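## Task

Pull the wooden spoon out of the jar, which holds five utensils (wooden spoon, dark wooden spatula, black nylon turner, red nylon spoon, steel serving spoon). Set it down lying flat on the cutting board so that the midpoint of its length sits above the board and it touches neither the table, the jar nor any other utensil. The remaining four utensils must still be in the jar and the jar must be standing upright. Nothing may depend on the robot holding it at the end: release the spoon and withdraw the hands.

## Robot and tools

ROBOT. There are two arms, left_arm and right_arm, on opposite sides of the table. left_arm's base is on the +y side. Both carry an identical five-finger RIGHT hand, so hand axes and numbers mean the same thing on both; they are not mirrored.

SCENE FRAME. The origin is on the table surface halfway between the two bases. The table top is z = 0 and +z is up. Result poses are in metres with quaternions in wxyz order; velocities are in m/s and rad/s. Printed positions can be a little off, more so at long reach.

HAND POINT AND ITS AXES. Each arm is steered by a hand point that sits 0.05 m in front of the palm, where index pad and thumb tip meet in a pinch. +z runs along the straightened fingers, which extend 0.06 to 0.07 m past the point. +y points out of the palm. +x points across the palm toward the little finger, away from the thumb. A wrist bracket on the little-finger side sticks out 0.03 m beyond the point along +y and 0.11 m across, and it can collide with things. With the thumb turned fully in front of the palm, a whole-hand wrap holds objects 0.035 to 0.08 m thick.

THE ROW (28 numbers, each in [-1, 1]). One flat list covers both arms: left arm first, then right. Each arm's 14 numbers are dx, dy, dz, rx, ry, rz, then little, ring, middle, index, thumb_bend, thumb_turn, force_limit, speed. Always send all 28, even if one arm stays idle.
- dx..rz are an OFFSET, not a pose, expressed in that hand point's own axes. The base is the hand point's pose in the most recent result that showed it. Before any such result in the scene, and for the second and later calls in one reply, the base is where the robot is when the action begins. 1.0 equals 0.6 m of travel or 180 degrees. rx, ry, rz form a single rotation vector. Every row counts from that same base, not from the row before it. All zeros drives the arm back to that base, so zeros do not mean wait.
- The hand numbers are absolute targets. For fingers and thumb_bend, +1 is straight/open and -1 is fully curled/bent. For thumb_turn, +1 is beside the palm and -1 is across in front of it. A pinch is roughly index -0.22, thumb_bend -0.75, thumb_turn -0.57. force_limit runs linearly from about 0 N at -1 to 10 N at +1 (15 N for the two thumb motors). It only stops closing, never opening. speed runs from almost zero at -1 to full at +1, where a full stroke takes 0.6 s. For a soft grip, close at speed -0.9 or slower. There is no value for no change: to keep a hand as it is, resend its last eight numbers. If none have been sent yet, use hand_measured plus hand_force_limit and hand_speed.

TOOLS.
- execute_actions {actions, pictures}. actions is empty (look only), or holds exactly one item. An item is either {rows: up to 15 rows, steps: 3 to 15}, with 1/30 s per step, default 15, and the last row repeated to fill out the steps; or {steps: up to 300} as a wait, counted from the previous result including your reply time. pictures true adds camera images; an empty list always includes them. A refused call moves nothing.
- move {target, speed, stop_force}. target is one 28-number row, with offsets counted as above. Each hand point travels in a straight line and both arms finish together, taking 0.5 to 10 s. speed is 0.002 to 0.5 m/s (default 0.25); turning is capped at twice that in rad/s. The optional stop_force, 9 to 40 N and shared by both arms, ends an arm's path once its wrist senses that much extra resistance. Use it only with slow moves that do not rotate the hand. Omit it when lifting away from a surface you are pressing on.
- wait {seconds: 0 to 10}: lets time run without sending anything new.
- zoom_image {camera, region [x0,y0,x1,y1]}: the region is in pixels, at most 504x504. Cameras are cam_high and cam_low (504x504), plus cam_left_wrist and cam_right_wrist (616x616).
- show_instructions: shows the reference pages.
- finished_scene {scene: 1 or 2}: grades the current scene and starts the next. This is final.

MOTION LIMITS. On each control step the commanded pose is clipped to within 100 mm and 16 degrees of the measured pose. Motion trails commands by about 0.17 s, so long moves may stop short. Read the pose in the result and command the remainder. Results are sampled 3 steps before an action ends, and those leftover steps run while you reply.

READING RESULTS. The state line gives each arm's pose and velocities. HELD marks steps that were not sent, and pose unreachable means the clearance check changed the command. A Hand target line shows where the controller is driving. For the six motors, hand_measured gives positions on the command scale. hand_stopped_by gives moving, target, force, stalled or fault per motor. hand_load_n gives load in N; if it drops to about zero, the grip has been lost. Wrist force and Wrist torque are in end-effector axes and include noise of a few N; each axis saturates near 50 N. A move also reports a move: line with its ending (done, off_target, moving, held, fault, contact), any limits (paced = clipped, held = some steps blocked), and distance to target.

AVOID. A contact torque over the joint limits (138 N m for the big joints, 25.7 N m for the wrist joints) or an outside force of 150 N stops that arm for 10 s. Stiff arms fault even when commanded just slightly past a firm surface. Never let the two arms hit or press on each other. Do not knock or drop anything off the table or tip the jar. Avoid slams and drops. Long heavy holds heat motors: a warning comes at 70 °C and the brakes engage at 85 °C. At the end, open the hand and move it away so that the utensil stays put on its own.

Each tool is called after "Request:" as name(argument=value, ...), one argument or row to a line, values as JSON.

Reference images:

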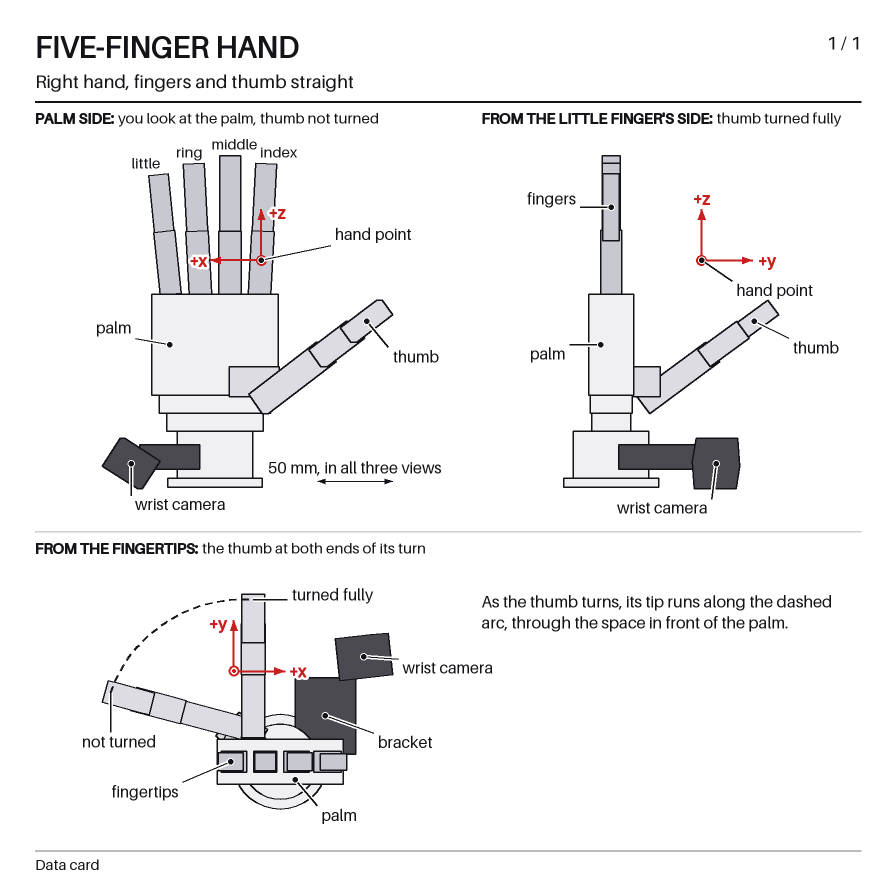

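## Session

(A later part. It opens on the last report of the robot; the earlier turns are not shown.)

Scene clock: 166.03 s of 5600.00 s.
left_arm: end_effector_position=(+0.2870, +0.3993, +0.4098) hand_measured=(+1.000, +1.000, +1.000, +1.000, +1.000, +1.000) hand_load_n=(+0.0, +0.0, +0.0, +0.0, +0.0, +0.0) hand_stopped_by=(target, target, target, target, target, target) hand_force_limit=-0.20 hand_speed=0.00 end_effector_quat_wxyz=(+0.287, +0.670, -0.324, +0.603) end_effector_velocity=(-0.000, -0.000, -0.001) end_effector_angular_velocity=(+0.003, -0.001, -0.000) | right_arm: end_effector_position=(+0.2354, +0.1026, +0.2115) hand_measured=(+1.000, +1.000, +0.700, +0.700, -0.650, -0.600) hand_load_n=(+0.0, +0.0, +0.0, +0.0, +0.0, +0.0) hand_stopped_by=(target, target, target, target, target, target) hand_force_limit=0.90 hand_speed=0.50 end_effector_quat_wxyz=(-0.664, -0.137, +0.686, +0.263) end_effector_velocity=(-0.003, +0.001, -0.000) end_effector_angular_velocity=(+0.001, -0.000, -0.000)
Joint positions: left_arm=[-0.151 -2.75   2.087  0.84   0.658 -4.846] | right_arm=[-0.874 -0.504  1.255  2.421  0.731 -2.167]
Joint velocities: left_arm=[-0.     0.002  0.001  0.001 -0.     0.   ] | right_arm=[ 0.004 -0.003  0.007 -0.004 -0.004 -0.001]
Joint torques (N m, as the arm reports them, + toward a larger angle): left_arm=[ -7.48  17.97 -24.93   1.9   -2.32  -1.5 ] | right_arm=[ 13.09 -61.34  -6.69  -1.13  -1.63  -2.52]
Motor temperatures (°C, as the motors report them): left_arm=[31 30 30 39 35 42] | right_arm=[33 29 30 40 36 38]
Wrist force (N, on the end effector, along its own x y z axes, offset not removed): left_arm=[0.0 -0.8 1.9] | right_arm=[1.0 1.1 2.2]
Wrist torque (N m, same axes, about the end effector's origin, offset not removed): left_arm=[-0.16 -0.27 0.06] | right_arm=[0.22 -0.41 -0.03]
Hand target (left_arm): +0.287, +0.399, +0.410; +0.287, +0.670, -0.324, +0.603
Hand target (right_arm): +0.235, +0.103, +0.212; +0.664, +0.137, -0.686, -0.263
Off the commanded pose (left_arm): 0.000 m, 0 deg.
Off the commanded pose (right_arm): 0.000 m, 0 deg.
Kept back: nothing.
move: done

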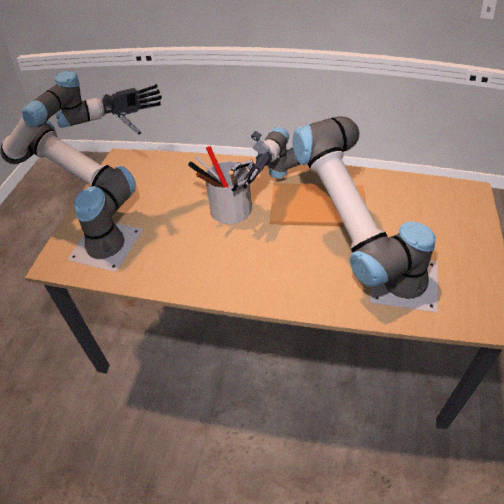

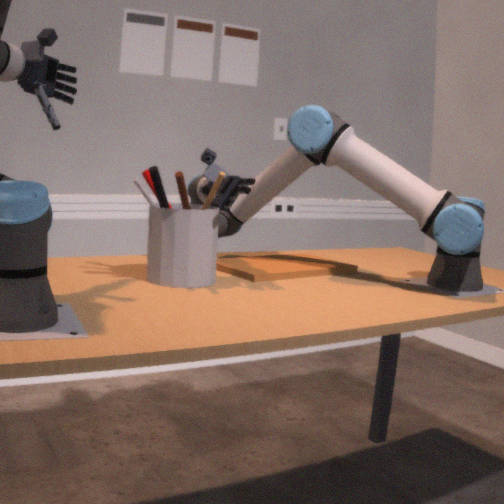

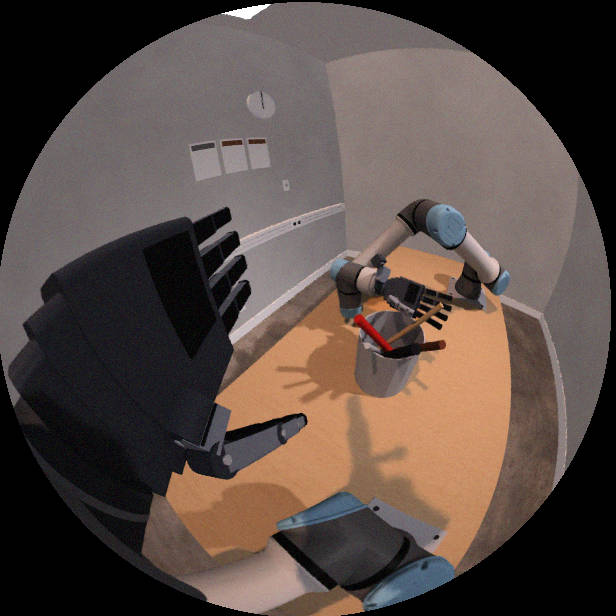

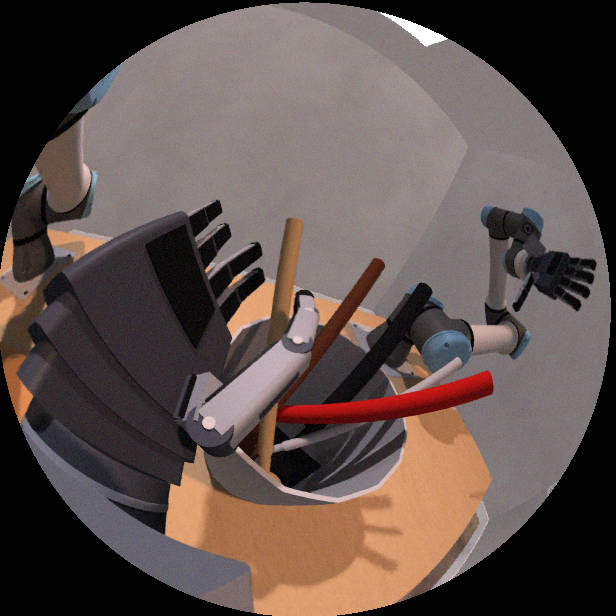

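Request:
execute_actions(
  actions=[
    {"rows":[[0,0,0,0,0,0,1,1,1,1,1,1,-0.2,0, 0,0,0,0,0,0,1,1,-0.6,-0.6,-0.65,-0.6,0.9,-0.2]],"steps":15},
  ],
)

Request:
wait(
  seconds=1.0,
)

Request:
zoom_image(
  camera="cam_left_wrist",
  region=[320,240,520,380],
)

Request:
zoom_image(
  camera="cam_high",
  region=[160,120,320,240],
)

Scene clock: 166.53 s of 5600.00 s.
left_arm: end_effector_position=(+0.2870, +0.3993, +0.4098) hand_measured=(+1.000, +1.000, +1.000, +1.000, +1.000, +1.000) hand_load_n=(+0.0, +0.0, +0.0, +0.0, +0.0, +0.0) hand_stopped_by=(target, target, target, target, target, target) hand_force_limit=-0.20 hand_speed=0.00 end_effector_quat_wxyz=(+0.287, +0.670, -0.324, +0.603) end_effector_velocity=(-0.000, -0.000, +0.000) end_effector_angular_velocity=(-0.000, +0.000, -0.002) | right_arm: end_effector_position=(+0.2352, +0.1027, +0.2116) hand_measured=(+1.000, +1.000, +0.304, +0.304, -0.650, -0.600) hand_load_n=(+0.0, +0.0, +0.0, +0.0, +0.0, +0.0) hand_stopped_by=(target, target, moving, moving, target, target) hand_force_limit=0.90 hand_speed=-0.20 end_effector_quat_wxyz=(-0.664, -0.137, +0.687, +0.263) end_effector_velocity=(+0.000, -0.000, -0.001) end_effector_angular_velocity=(-0.003, +0.002, +0.001)
Joint positions: left_arm=[-0.151 -2.75   2.087  0.84   0.658 -4.846] | right_arm=[-0.874 -0.504  1.255  2.42   0.731 -2.167]
Joint velocities: left_arm=[-0.     0.001 -0.    -0.001  0.001 -0.   ] | right_arm=[-0.     0.002 -0.001  0.002  0.001  0.001]
Joint torques (N m, as the arm reports them, + toward a larger angle): left_arm=[ -7.17  17.86 -25.51   1.97  -2.41  -1.52] | right_arm=[-10.03 -40.08 -24.28   3.79   1.6   -2.22]
Motor temperatures (°C, as the motors report them): left_arm=[31 30 30 39 35 42] | right_arm=[33 29 30 40 36 38]
Wrist force (N, on the end effector, along its own x y z axes, offset not removed): left_arm=[-0.4 -0.8 -0.2] | right_arm=[0.5 3.1 3.1]
Wrist torque (N m, same axes, about the end effector's origin, offset not removed): left_arm=[-0.08 -0.20 0.08] | right_arm=[0.56 -0.29 0.09]
Steps of this call (steps 1 to 3: nothing new was sent; steps 4 to 15: the first 12 steps of this action). Readings (end_effector_position | what the end effector reports):
4: left_arm (+0.2870, +0.3993, +0.4098) | right_arm (+0.2352, +0.1027, +0.2115) | left_arm hand_measured=(+1.000, +1.000, +1.000, +1.000, +1.000, +1.000) hand_load_n=(+0.0, +0.0, +0.0, +0.0, +0.0, +0.0) hand_stopped_by=(target, target, target, target, target, target) hand_force_limit=-0.20 hand_speed=0.00 | right_arm hand_measured=(+1.000, +1.000, +0.700, +0.700, -0.650, -0.600) hand_load_n=(+0.0, +0.0, +0.0, +0.0, +0.0, +0.0) hand_stopped_by=(target, target, moving, moving, target, target) hand_force_limit=0.90 hand_speed=-0.20
5: left_arm (+0.2870, +0.3993, +0.4098) | right_arm (+0.2352, +0.1027, +0.2115) | left_arm hand_measured=(+1.000, +1.000, +1.000, +1.000, +1.000, +1.000) hand_load_n=(+0.0, +0.0, +0.0, +0.0, +0.0, +0.0) hand_stopped_by=(target, target, target, target, target, target) hand_force_limit=-0.20 hand_speed=0.00 | right_arm hand_measured=(+1.000, +1.000, +0.700, +0.700, -0.650, -0.600) hand_load_n=(+0.0, +0.0, +0.0, +0.0, +0.0, +0.0) hand_stopped_by=(target, target, moving, moving, target, target) hand_force_limit=0.90 hand_speed=-0.20
7: left_arm (+0.2870, +0.3993, +0.4098) | right_arm (+0.2352, +0.1027, +0.2115) | left_arm hand_measured=(+1.000, +1.000, +1.000, +1.000, +1.000, +1.000) hand_load_n=(+0.0, +0.0, +0.0, +0.0, +0.0, +0.0) hand_stopped_by=(target, target, target, target, target, target) hand_force_limit=-0.20 hand_speed=0.00 | right_arm hand_measured=(+1.000, +1.000, +0.660, +0.660, -0.650, -0.600) hand_load_n=(+0.0, +0.0, +0.0, +0.0, +0.0, +0.0) hand_stopped_by=(target, target, moving, moving, target, target) hand_force_limit=0.90 hand_speed=-0.20
11: left_arm (+0.2870, +0.3993, +0.4098) | right_arm (+0.2352, +0.1027, +0.2116) | left_arm hand_measured=(+1.000, +1.000, +1.000, +1.000, +1.000, +1.000) hand_load_n=(+0.0, +0.0, +0.0, +0.0, +0.0, +0.0) hand_stopped_by=(target, target, target, target, target, target) hand_force_limit=-0.20 hand_speed=0.00 | right_arm hand_measured=(+1.000, +1.000, +0.482, +0.482, -0.650, -0.600) hand_load_n=(+0.0, +0.0, +0.0, +0.0, +0.0, +0.0) hand_stopped_by=(target, target, moving, moving, target, target) hand_force_limit=0.90 hand_speed=-0.20
15: the state above

Scene clock: 167.63 s of 5600.00 s.
left_arm: end_effector_position=(+0.2870, +0.3993, +0.4098) hand_measured=(+1.000, +1.000, +1.000, +1.000, +1.000, +1.000) hand_load_n=(+0.0, +0.0, +0.0, +0.0, +0.0, +0.0) hand_stopped_by=(target, target, target, target, target, target) hand_force_limit=-0.20 hand_speed=0.00 end_effector_quat_wxyz=(+0.287, +0.670, -0.324, +0.603) end_effector_velocity=(-0.000, -0.000, -0.000) end_effector_angular_velocity=(+0.001, -0.001, -0.000) | right_arm: end_effector_position=(+0.2354, +0.1026, +0.2115) hand_measured=(+1.000, +1.000, +0.132, -0.012, -0.644, -0.600) hand_load_n=(+0.0, +0.0, +5.5, +11.5, +9.5, -1.5) hand_stopped_by=(target, target, force, force, target, target) hand_force_limit=0.90 hand_speed=-0.20 end_effector_quat_wxyz=(-0.664, -0.137, +0.686, +0.263) end_effector_velocity=(+0.000, -0.000, -0.000) end_effector_angular_velocity=(-0.000, +0.000, +0.000)
Joint positions: left_arm=[-0.151 -2.75   2.087  0.84   0.658 -4.846] | right_arm=[-0.874 -0.504  1.255  2.421  0.731 -2.167]
Joint velocities: left_arm=[-0.001  0.001  0.    -0.001 -0.     0.001] | right_arm=[-0.     0.     0.    -0.     0.001  0.   ]
Joint torques (N m, as the arm reports them, + toward a larger angle): left_arm=[ -6.83  18.68 -25.01   1.83  -2.33  -1.55] | right_arm=[-13.26 -37.92 -24.01   3.45   1.54  -1.2 ]
Motor temperatures (°C, as the motors report them): left_arm=[31 30 30 39 35 42] | right_arm=[33 29 30 40 36 38]
Wrist force (N, on the end effector, along its own x y z axes, offset not removed): left_arm=[-0.5 0.8 1.8] | right_arm=[4.2 4.2 2.8]
Wrist torque (N m, same axes, about the end effector's origin, offset not removed): left_arm=[0.06 -0.24 0.07] | right_arm=[0.44 -0.55 -0.07]
Hand target (left_arm): +0.287, +0.399, +0.410; +0.287, +0.670, -0.324, +0.603
Hand target (right_arm): +0.235, +0.103, +0.212; +0.664, +0.137, -0.686, -0.263
Off the commanded pose (left_arm): 0.000 m, 0 deg.
Off the commanded pose (right_arm): 0.000 m, 0 deg.
Kept back: nothing.
Steps of this call (steps 1 to 3: the last 3 steps of your previous action; steps 4 to 33: nothing new was sent). Readings (end_effector_position | what the end effector reports):
1: left_arm (+0.2870, +0.3993, +0.4098) | right_arm (+0.2352, +0.1027, +0.2116) | left_arm hand_measured=(+1.000, +1.000, +1.000, +1.000, +1.000, +1.000) hand_load_n=(+0.0, +0.0, +0.0, +0.0, +0.0, +0.0) hand_stopped_by=(target, target, target, target, target, target) hand_force_limit=-0.20 hand_speed=0.00 | right_arm hand_measured=(+1.000, +1.000, +0.260, +0.260, -0.650, -0.600) hand_load_n=(+0.0, +0.0, +0.0, +0.0, +0.0, +0.0) hand_stopped_by=(target, target, moving, moving, target, target) hand_force_limit=0.90 hand_speed=-0.20
2: left_arm (+0.2870, +0.3993, +0.4098) | right_arm (+0.2352, +0.1027, +0.2115) | left_arm hand_measured=(+1.000, +1.000, +1.000, +1.000, +1.000, +1.000) hand_load_n=(+0.0, +0.0, +0.0, +0.0, +0.0, +0.0) hand_stopped_by=(target, target, target, target, target, target) hand_force_limit=-0.20 hand_speed=0.00 | right_arm hand_measured=(+1.000, +1.000, +0.216, +0.216, -0.650, -0.600) hand_load_n=(+0.0, +0.0, +0.0, +0.0, +0.0, +0.0) hand_stopped_by=(target, target, moving, moving, target, target) hand_force_limit=0.90 hand_speed=-0.20
4: left_arm (+0.2870, +0.3993, +0.4098) | right_arm (+0.2352, +0.1027, +0.2116) | left_arm hand_measured=(+1.000, +1.000, +1.000, +1.000, +1.000, +1.000) hand_load_n=(+0.0, +0.0, +0.0, +0.0, +0.0, +0.0) hand_stopped_by=(target, target, target, target, target, target) hand_force_limit=-0.20 hand_speed=0.00 | right_arm hand_measured=(+1.000, +1.000, +0.130, +0.126, -0.646, -0.600) hand_load_n=(+0.0, +0.0, +11.0, +0.0, +7.5, -0.5) hand_stopped_by=(target, target, force, moving, target, target) hand_force_limit=0.90 hand_speed=-0.20
8: left_arm (+0.2870, +0.3993, +0.4098) | right_arm (+0.2353, +0.1027, +0.2115) | left_arm hand_measured=(+1.000, +1.000, +1.000, +1.000, +1.000, +1.000) hand_load_n=(+0.0, +0.0, +0.0, +0.0, +0.0, +0.0) hand_stopped_by=(target, target, target, target, target, target) hand_force_limit=-0.20 hand_speed=0.00 | right_arm hand_measured=(+1.000, +1.000, +0.132, -0.012, -0.644, -0.600) hand_load_n=(+0.0, +0.0, +5.5, +12.0, +9.5, -1.0) hand_stopped_by=(target, target, force, force, target, target) hand_force_limit=0.90 hand_speed=-0.20
33: the state above

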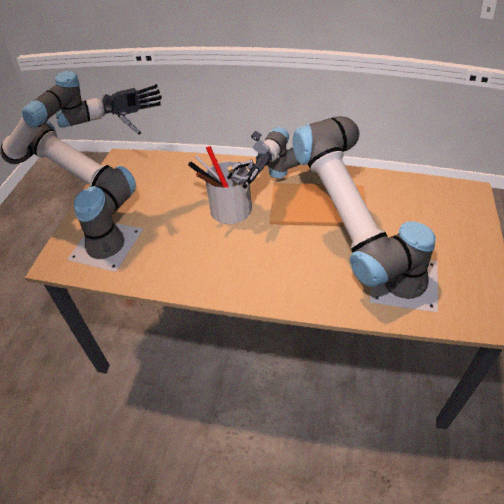

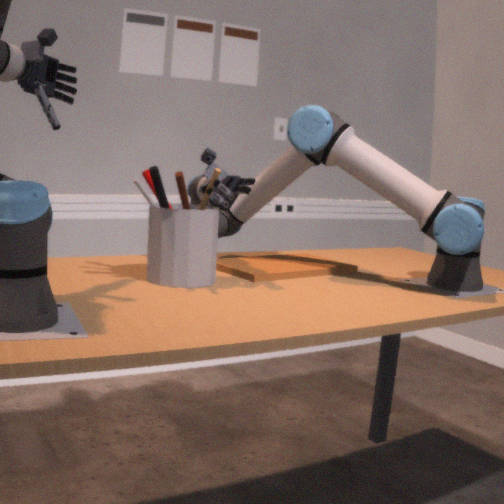

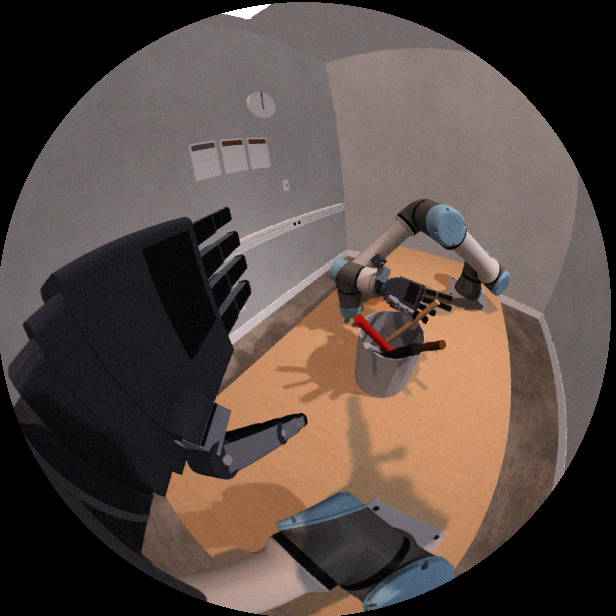

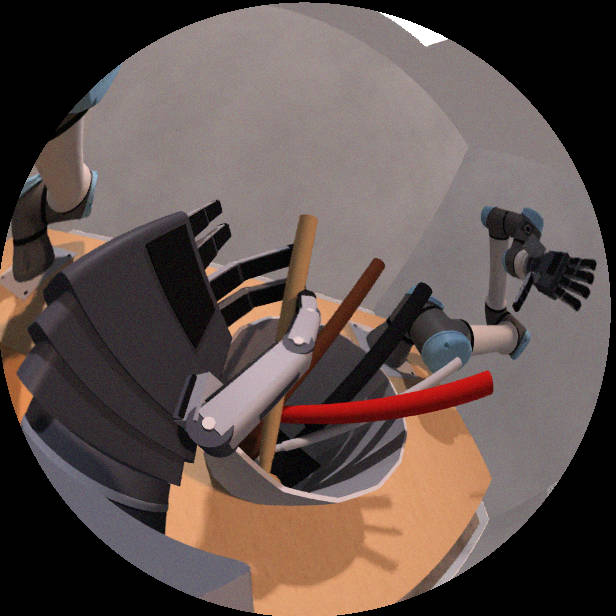

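Region (320, 240, 520, 380) of cam_left_wrist's 616x616 image, scaled by 2.520, with more detail than that image has; it fills the top 353 rows of this view, and the rest is white.

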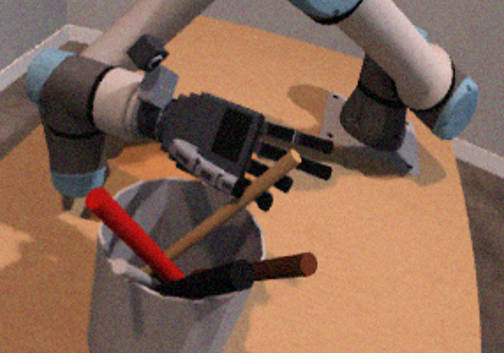

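Region (160, 120, 320, 240) of cam_high's 504x504 image, scaled by 3.150, with more detail than that image has; it fills the top 378 rows of this view, and the rest is white.

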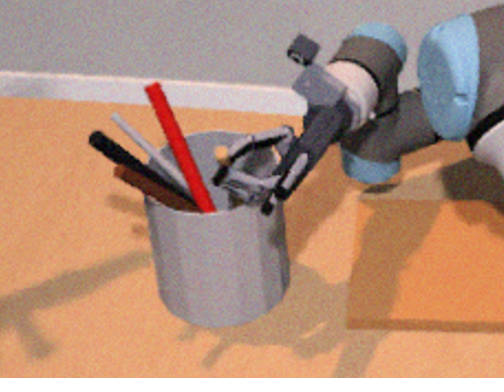

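Gripped. Lift along +x.

Request:
move(
  target=[0,0,0,0,0,0,1,1,1,1,1,1,-0.2,0, 0.2,0,0,0,0,0,1,1,-0.6,-0.6,-0.65,-0.6,0.9,-0.2],
  speed=0.08,
)

Scene clock: 169.87 s of 5600.00 s.
left_arm: end_effector_position=(+0.2870, +0.3993, +0.4098) hand_measured=(+1.000, +1.000, +1.000, +1.000, +1.000, +1.000) hand_load_n=(+0.0, +0.0, +0.0, +0.0, +0.0, +0.0) hand_stopped_by=(target, target, target, target, target, target) hand_force_limit=-0.20 hand_speed=0.00 end_effector_quat_wxyz=(+0.287, +0.670, -0.324, +0.603) end_effector_velocity=(-0.000, -0.000, -0.000) end_effector_angular_velocity=(+0.001, +0.000, -0.000) | right_arm: end_effector_position=(+0.2256, +0.0383, +0.3118) hand_measured=(+1.000, +1.000, +0.130, -0.012, -0.650, -0.600) hand_load_n=(+0.0, +0.0, +0.0, +0.0, +0.0, +0.0) hand_stopped_by=(target, target, force, force, target, target) hand_force_limit=0.90 hand_speed=-0.20 end_effector_quat_wxyz=(-0.664, -0.137, +0.686, +0.263) end_effector_velocity=(+0.000, -0.002, +0.002) end_effector_angular_velocity=(-0.000, +0.000, -0.001)
Joint positions: left_arm=[-0.151 -2.75   2.087  0.84   0.658 -4.846] | right_arm=[-0.947 -0.764  1.476  2.457  0.804 -2.164]
Joint velocities: left_arm=[-0.     0.001  0.    -0.    -0.    -0.001] | right_arm=[-0.002 -0.006  0.004  0.002  0.002  0.   ]
Joint torques (N m, as the arm reports them, + toward a larger angle): left_arm=[ -6.46  17.76 -24.91   1.94  -2.35  -1.58] | right_arm=[-14.14 -53.67  -7.39   3.61   2.05   2.53]
Motor temperatures (°C, as the motors report them): left_arm=[31 30 30 39 35 42] | right_arm=[33 29 30 40 36 38]
Wrist force (N, on the end effector, along its own x y z axes, offset not removed): left_arm=[0.3 -0.5 0.4] | right_arm=[0.6 2.0 2.8]
Wrist torque (N m, same axes, about the end effector's origin, offset not removed): left_arm=[-0.09 -0.33 0.07] | right_arm=[0.26 -0.47 0.02]
Hand target (left_arm): +0.287, +0.399, +0.410; +0.287, +0.670, -0.324, +0.603
Hand target (right_arm): +0.226, +0.038, +0.312; +0.664, +0.137, -0.686, -0.263
Off the commanded pose (left_arm): 0.000 m, 0 deg.
Off the commanded pose (right_arm): 0.000 m, 0 deg.
Kept back: nothing.
move: done

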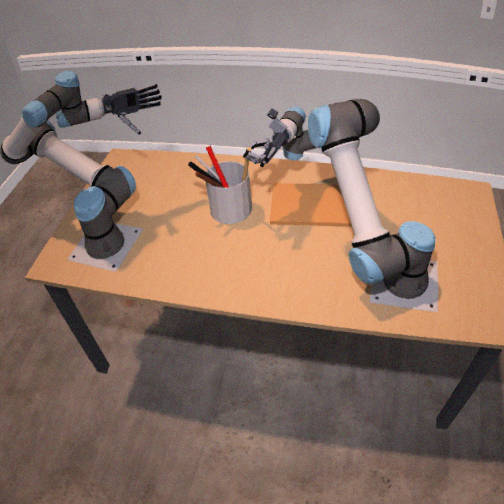

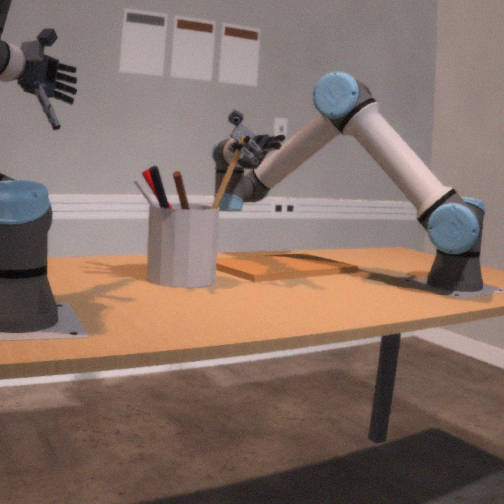

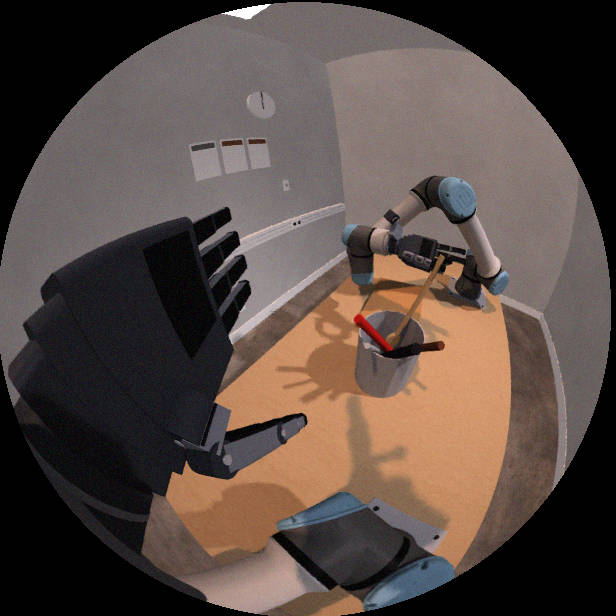

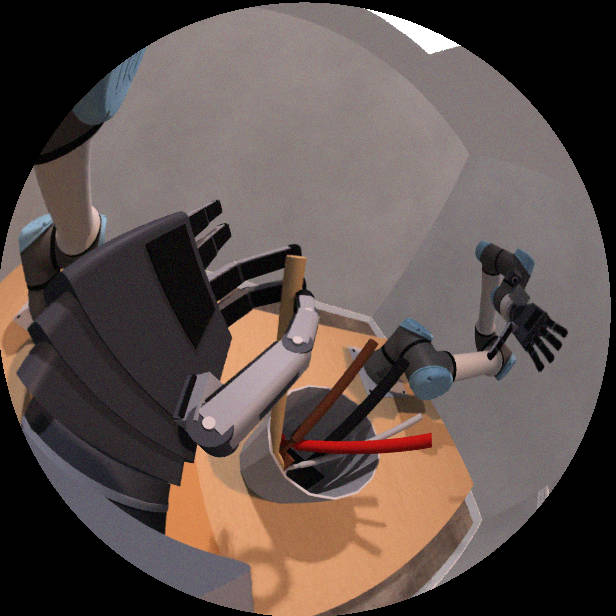

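Request:
move(
  target=[0,0,0,0,0,0,1,1,1,1,1,1,-0.2,0, 0,0,0,0,0,0,1,1,-0.7,-0.7,-0.75,-0.6,1,-0.2],
)

Request:
move(
  target=[0,0,0,0,0,0,1,1,1,1,1,1,-0.2,0, 0.2,0,0,0,0,0,1,1,-0.7,-0.7,-0.75,-0.6,1,-0.2],
  speed=0.06,
)

Scene clock: 170.80 s of 5600.00 s.
left_arm: end_effector_position=(+0.2870, +0.3993, +0.4098) hand_measured=(+1.000, +1.000, +1.000, +1.000, +1.000, +1.000) hand_load_n=(+0.0, +0.0, +0.0, +0.0, +0.0, +0.0) hand_stopped_by=(target, target, target, target, target, target) hand_force_limit=-0.20 hand_speed=0.00 end_effector_quat_wxyz=(+0.287, +0.670, -0.324, +0.603) end_effector_velocity=(+0.000, +0.000, +0.000) end_effector_angular_velocity=(-0.002, +0.000, +0.000) | right_arm: end_effector_position=(+0.2257, +0.0382, +0.3119) hand_measured=(+1.000, +1.000, -0.010, -0.060, -0.712, -0.600) hand_load_n=(+0.0, +0.0, +11.0, +8.5, +14.5, +0.5) hand_stopped_by=(target, target, force, force, force, target) hand_force_limit=1.00 hand_speed=-0.20 end_effector_quat_wxyz=(-0.664, -0.137, +0.686, +0.263) end_effector_velocity=(+0.000, +0.000, -0.000) end_effector_angular_velocity=(-0.000, +0.000, -0.001)
Joint positions: left_arm=[-0.151 -2.75   2.087  0.84   0.658 -4.846] | right_arm=[-0.948 -0.764  1.476  2.458  0.804 -2.164]
Joint velocities: left_arm=[ 0.    -0.001 -0.    -0.001  0.     0.   ] | right_arm=[ 0.     0.001 -0.001  0.    -0.001  0.   ]
Joint torques (N m, as the arm reports them, + toward a larger angle): left_arm=[ -7.27  18.1  -25.2    1.94  -2.25  -1.53] | right_arm=[ 11.04 -34.28 -24.05  -1.07  -1.3    2.32]
Motor temperatures (°C, as the motors report them): left_arm=[31 30 30 39 35 42] | right_arm=[33 29 30 40 36 38]
Wrist force (N, on the end effector, along its own x y z axes, offset not removed): left_arm=[-1.3 0.0 0.8] | right_arm=[2.0 3.7 0.7]
Wrist torque (N m, same axes, about the end effector's origin, offset not removed): left_arm=[-0.08 -0.05 0.02] | right_arm=[0.43 -0.61 -0.18]
Hand target (left_arm): +0.287, +0.399, +0.410; +0.287, +0.670, -0.324, +0.603
Hand target (right_arm): +0.226, +0.038, +0.312; +0.664, +0.137, -0.686, -0.263
Off the commanded pose (left_arm): 0.000 m, 0 deg.
Off the commanded pose (right_arm): 0.000 m, 0 deg.
Kept back: nothing.
move: done

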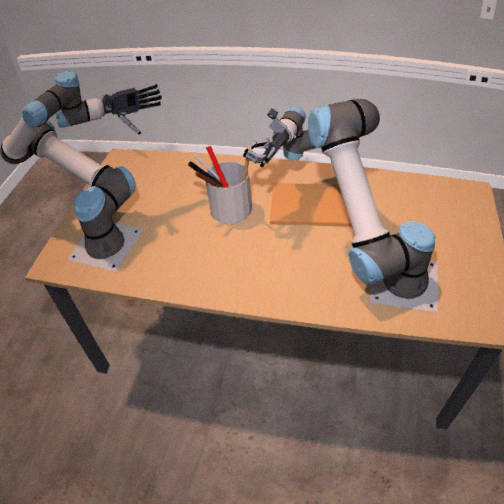

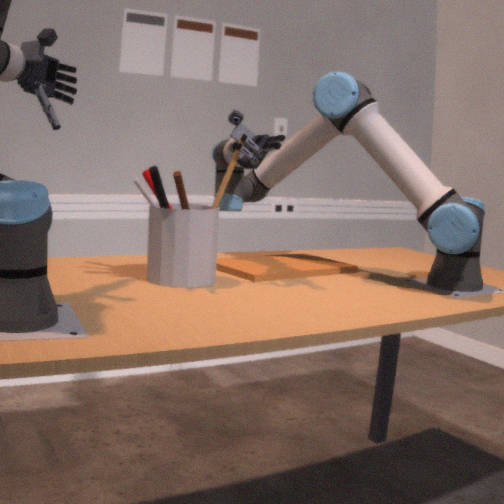

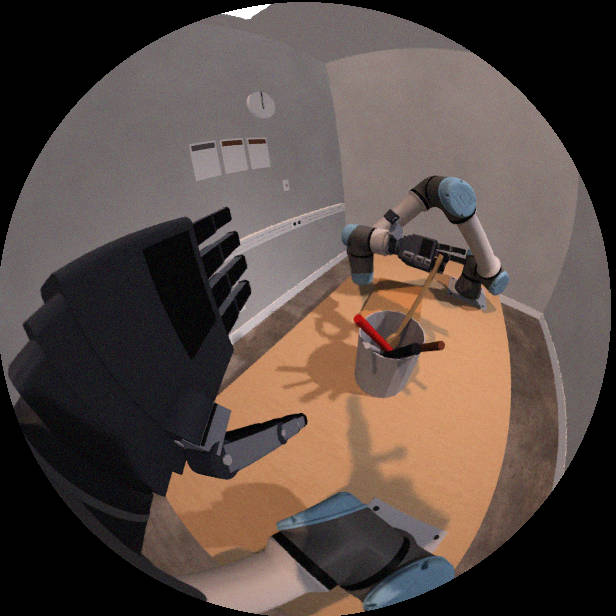

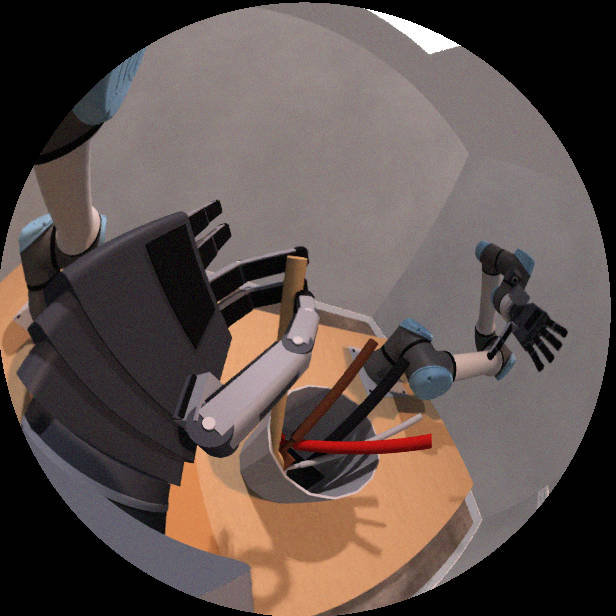

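Scene clock: 173.27 s of 5600.00 s.
left_arm: end_effector_position=(+0.2870, +0.3993, +0.4098) hand_measured=(+1.000, +1.000, +1.000, +1.000, +1.000, +1.000) hand_load_n=(+0.0, +0.0, +0.0, +0.0, +0.0, +0.0) hand_stopped_by=(target, target, target, target, target, target) hand_force_limit=-0.20 hand_speed=0.00 end_effector_quat_wxyz=(+0.287, +0.670, -0.324, +0.603) end_effector_velocity=(-0.000, -0.001, -0.000) end_effector_angular_velocity=(+0.003, -0.002, -0.001) | right_arm: end_effector_position=(+0.2159, -0.0261, +0.4122) hand_measured=(+1.000, +1.000, -0.012, -0.060, -0.714, -0.600) hand_load_n=(+0.0, +0.0, +0.0, +8.5, +6.0, +1.0) hand_stopped_by=(target, target, force, force, force, target) hand_force_limit=1.00 hand_speed=-0.20 end_effector_quat_wxyz=(-0.664, -0.137, +0.686, +0.263) end_effector_velocity=(-0.000, -0.002, +0.003) end_effector_angular_velocity=(-0.000, -0.000, -0.000)
Joint positions: left_arm=[-0.151 -2.75   2.087  0.84   0.658 -4.846] | right_arm=[-1.034 -1.008  1.607  2.568  0.891 -2.161]
Joint velocities: left_arm=[-0.002  0.002  0.    -0.001 -0.     0.002] | right_arm=[-0.003 -0.006  0.002  0.004  0.003  0.   ]
Joint torques (N m, as the arm reports them, + toward a larger angle): left_arm=[ -6.68  18.59 -25.54   1.9   -2.31  -1.47] | right_arm=[-13.92 -47.73  -7.97   3.78   1.98   2.62]
Motor temperatures (°C, as the motors report them): left_arm=[31 30 30 39 35 42] | right_arm=[33 29 30 40 36 38]
Wrist force (N, on the end effector, along its own x y z axes, offset not removed): left_arm=[-0.3 -1.1 1.8] | right_arm=[1.1 1.0 0.4]
Wrist torque (N m, same axes, about the end effector's origin, offset not removed): left_arm=[-0.18 -0.20 0.01] | right_arm=[0.21 -0.31 0.00]
Hand target (left_arm): +0.287, +0.399, +0.410; +0.287, +0.670, -0.324, +0.603
Hand target (right_arm): +0.216, -0.026, +0.412; +0.664, +0.137, -0.686, -0.263
Off the commanded pose (left_arm): 0.000 m, 0 deg.
Off the commanded pose (right_arm): 0.000 m, 0 deg.
Kept back: nothing.
move: done

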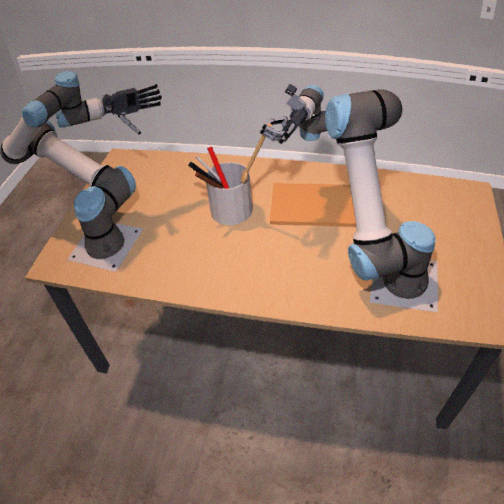

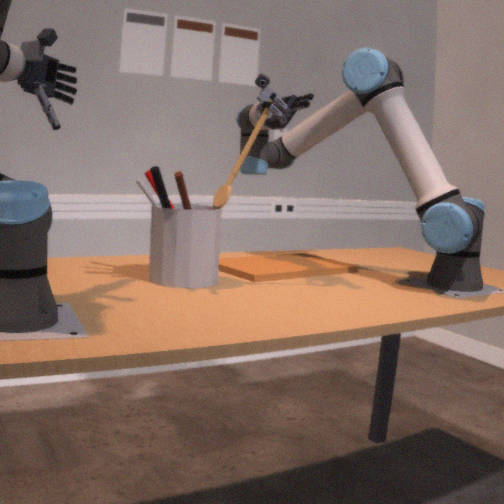

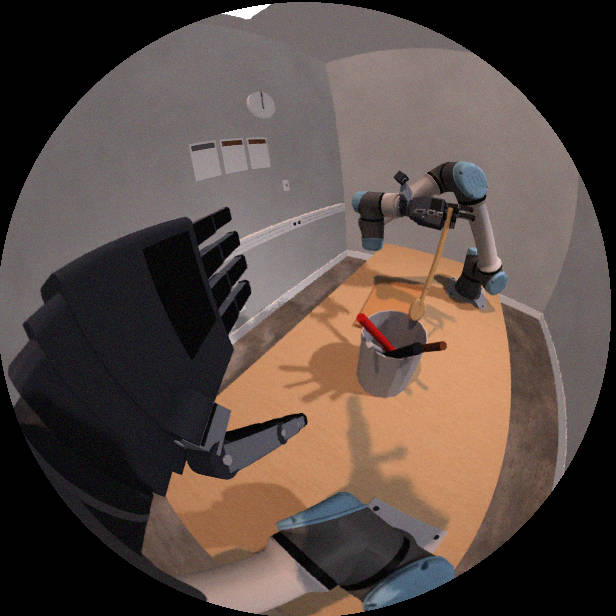

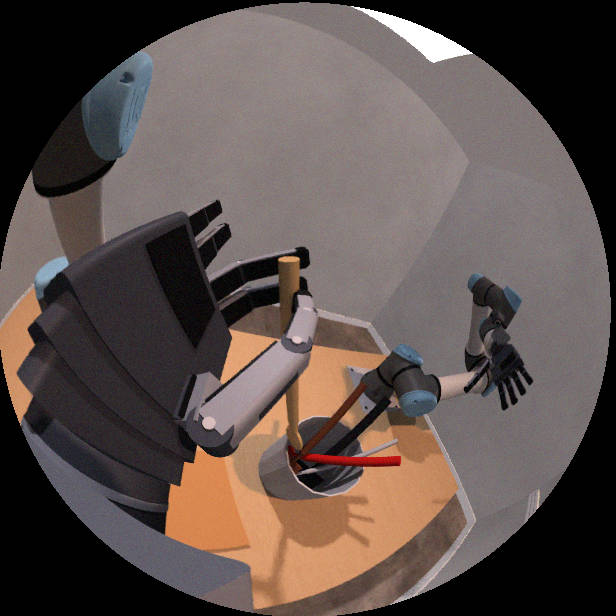

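Request:
move(
  target=[0,0,0,0,0,0,1,1,1,1,1,1,-0.2,0, 0.03,-0.1,0,0.5,0,0,1,1,-0.7,-0.7,-0.75,-0.6,1,-0.2],
  speed=0.2,
)

Request:
move(
  target=[0,0,0,0,0,0,1,1,1,1,1,1,-0.2,0, 0,0,0,0.5,0,0,1,1,-0.7,-0.7,-0.75,-0.6,1,-0.2],
  speed=0.2,
)

Scene clock: 177.77 s of 5600.00 s.
left_arm: end_effector_position=(+0.2870, +0.3993, +0.4098) hand_measured=(+1.000, +1.000, +1.000, +1.000, +1.000, +1.000) hand_load_n=(+0.0, +0.0, +0.0, +0.0, +0.0, +0.0) hand_stopped_by=(target, target, target, target, target, target) hand_force_limit=-0.20 hand_speed=0.00 end_effector_quat_wxyz=(+0.287, +0.670, -0.324, +0.603) end_effector_velocity=(+0.000, +0.000, +0.000) end_effector_angular_velocity=(+0.000, -0.000, +0.001) | right_arm: end_effector_position=(+0.2090, -0.0677, +0.3998) hand_measured=(+1.000, +1.000, -0.012, -0.060, -0.714, -0.600) hand_load_n=(+0.0, +0.0, +0.0, +8.0, +6.0, +1.5) hand_stopped_by=(target, target, force, force, force, target) hand_force_limit=1.00 hand_speed=-0.20 end_effector_quat_wxyz=(-0.494, -0.462, +0.724, -0.132) end_effector_velocity=(+0.000, -0.000, -0.000) end_effector_angular_velocity=(-0.001, +0.001, -0.000)
Joint positions: left_arm=[-0.151 -2.75   2.087  0.84   0.658 -4.846] | right_arm=[-0.747 -0.717  0.719  2.643  1.608 -1.898]
Joint velocities: left_arm=[ 0.     0.    -0.     0.001 -0.    -0.   ] | right_arm=[-0.     0.001  0.    -0.     0.     0.   ]
Joint torques (N m, as the arm reports them, + toward a larger angle): left_arm=[ -6.77  18.48 -25.11   1.94  -2.33  -1.46] | right_arm=[-13.27 -52.19  -9.75   4.05  -1.75   1.41]
Motor temperatures (°C, as the motors report them): left_arm=[31 30 30 39 35 42] | right_arm=[33 29 30 40 36 38]
Wrist force (N, on the end effector, along its own x y z axes, offset not removed): left_arm=[0.3 -0.6 1.3] | right_arm=[-0.2 2.9 2.5]
Wrist torque (N m, same axes, about the end effector's origin, offset not removed): left_arm=[-0.12 -0.28 0.08] | right_arm=[0.49 -0.22 0.06]
Hand target (left_arm): +0.287, +0.399, +0.410; +0.287, +0.670, -0.324, +0.603
Hand target (right_arm): +0.209, -0.068, +0.400; -0.494, -0.462, +0.724, -0.132
Off the commanded pose (left_arm): 0.000 m, 0 deg.
Off the commanded pose (right_arm): 0.019 m, 27 deg; orientation clipped at the last step of the last action.
Kept back: nothing.
move: held (right_arm); limits=paced,held; held on 23 of 127 steps (right_arm), including the last (right_arm)
pose unreachable (right arm): on one or more control steps of this call this arm could not follow its commanded pose, so it was not sent that pose on those steps. On the call's last step it was still not sent that pose. It may still have moved: this result reports where it is.
cause: the commanded pose would bring two parts of the arm too close to each other (joints 3 (elbow) to 6 (wrist 3) lie between them).

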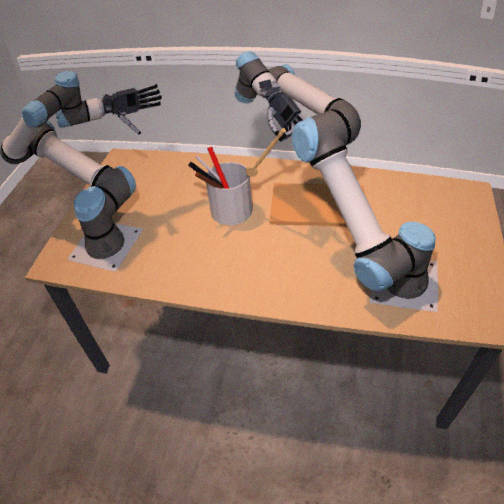

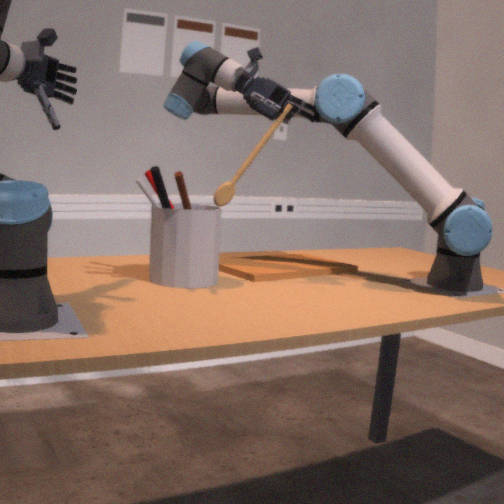

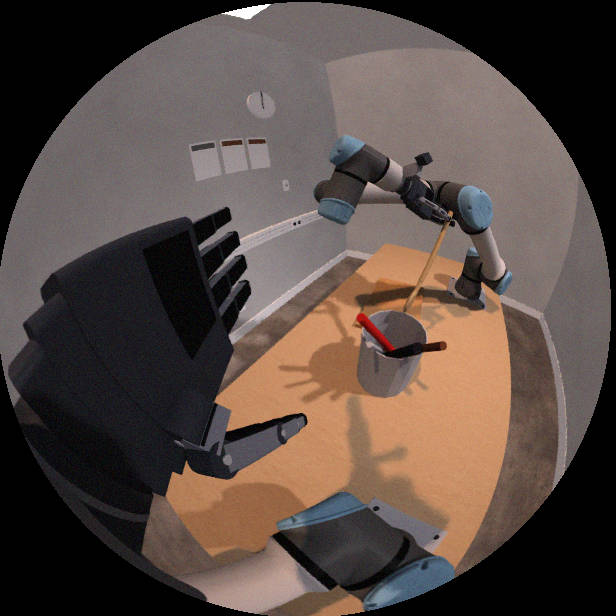

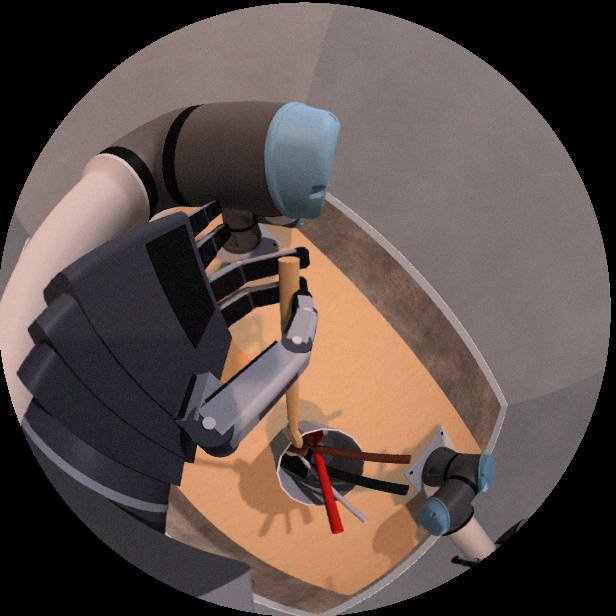

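Scene clock: 182.23 s of 5600.00 s.
left_arm: end_effector_position=(+0.2870, +0.3993, +0.4098) hand_measured=(+1.000, +1.000, +1.000, +1.000, +1.000, +1.000) hand_load_n=(+0.0, +0.0, +0.0, +0.0, +0.0, +0.0) hand_stopped_by=(target, target, target, target, target, target) hand_force_limit=-0.20 hand_speed=0.00 end_effector_quat_wxyz=(+0.287, +0.670, -0.324, +0.603) end_effector_velocity=(-0.000, -0.000, +0.000) end_effector_angular_velocity=(-0.001, +0.001, -0.000) | right_arm: end_effector_position=(+0.2091, -0.0677, +0.3998) hand_measured=(+1.000, +1.000, -0.012, -0.060, -0.714, -0.600) hand_load_n=(+0.0, +0.0, +0.0, +8.0, +6.0, +1.5) hand_stopped_by=(target, target, force, force, force, target) hand_force_limit=1.00 hand_speed=-0.20 end_effector_quat_wxyz=(-0.490, -0.467, +0.723, -0.138) end_effector_velocity=(+0.001, -0.000, -0.000) end_effector_angular_velocity=(-0.000, +0.000, -0.002)
Joint positions: left_arm=[-0.151 -2.75   2.087  0.84   0.658 -4.846] | right_arm=[-0.741 -0.712  0.705  2.646  1.619 -1.895]
Joint velocities: left_arm=[-0.    -0.     0.    -0.001  0.    -0.   ] | right_arm=[-0.002  0.001 -0.     0.    -0.001  0.   ]
Joint torques (N m, as the arm reports them, + toward a larger angle): left_arm=[ -7.35  18.85 -24.7    1.83  -2.37  -1.42] | right_arm=[ 14.26 -40.39 -28.33   5.61   2.04   2.68]
Motor temperatures (°C, as the motors report them): left_arm=[31 30 30 39 35 42] | right_arm=[33 29 30 40 36 38]
Wrist force (N, on the end effector, along its own x y z axes, offset not removed): left_arm=[-0.9 -1.0 1.2] | right_arm=[1.2 1.1 1.9]
Wrist torque (N m, same axes, about the end effector's origin, offset not removed): left_arm=[-0.20 -0.14 0.00] | right_arm=[0.26 -0.39 0.17]
Hand target (left_arm): +0.287, +0.399, +0.410; +0.287, +0.670, -0.324, +0.603
Hand target (right_arm): +0.209, -0.068, +0.400; -0.490, -0.467, +0.723, -0.138
Off the commanded pose (left_arm): 0.000 m, 0 deg.
Off the commanded pose (right_arm): 0.000 m, 89 deg; orientation clipped at the last step of the last action.
Kept back: nothing.
move: held (right_arm); limits=paced,held; held on 115 of 127 steps (right_arm), including the last (right_arm)
pose unreachable (right arm): on one or more control steps of this call this arm could not follow its commanded pose, so it was not sent that pose on those steps. On the call's last step it was still not sent that pose. It may still have moved: this result reports where it is.
cause: the commanded pose would bring two parts of the arm too close to each other (joints 3 (elbow) to 6 (wrist 3) lie between them).

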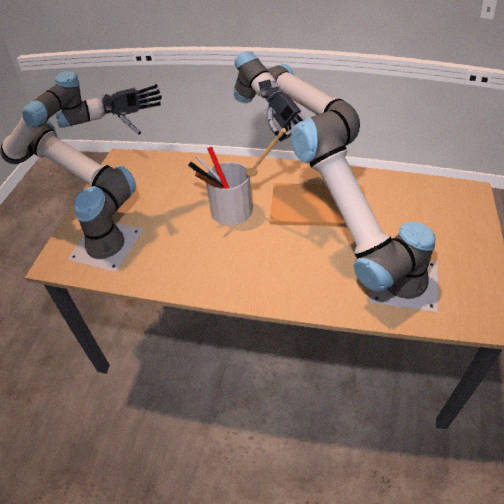

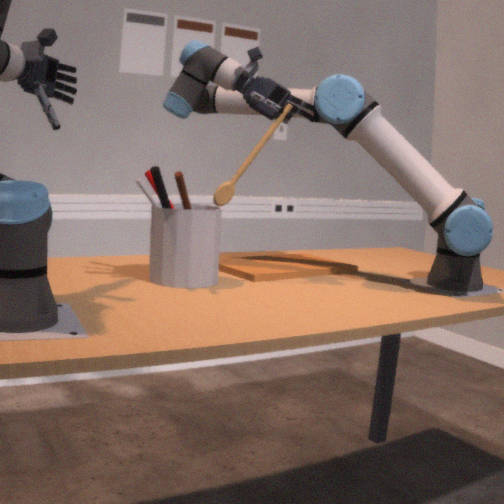

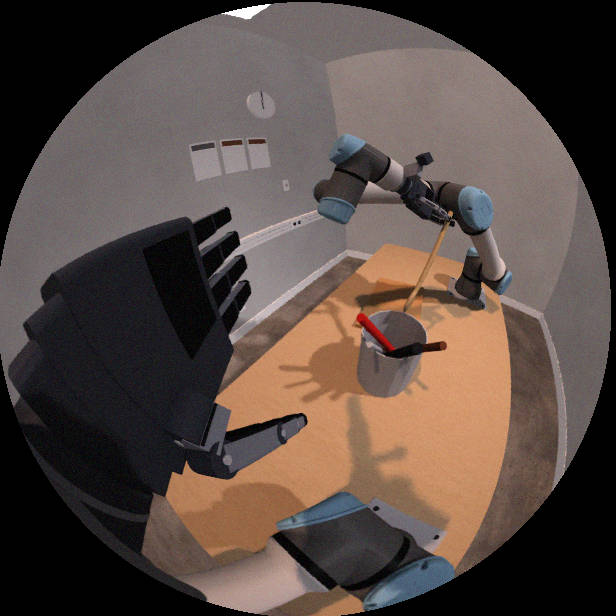

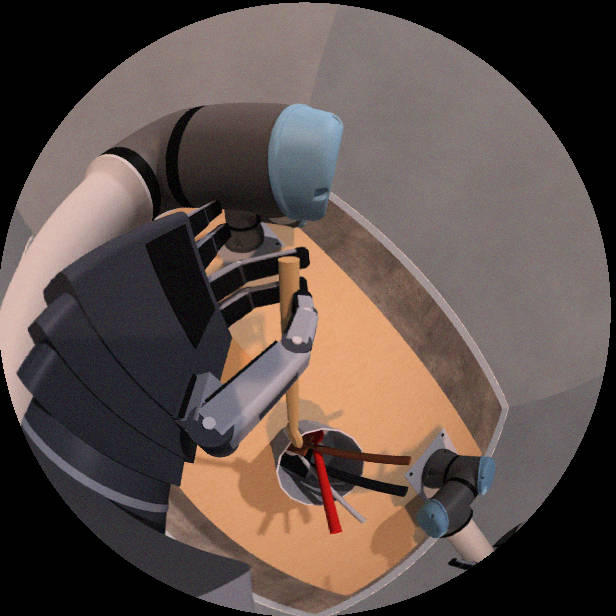

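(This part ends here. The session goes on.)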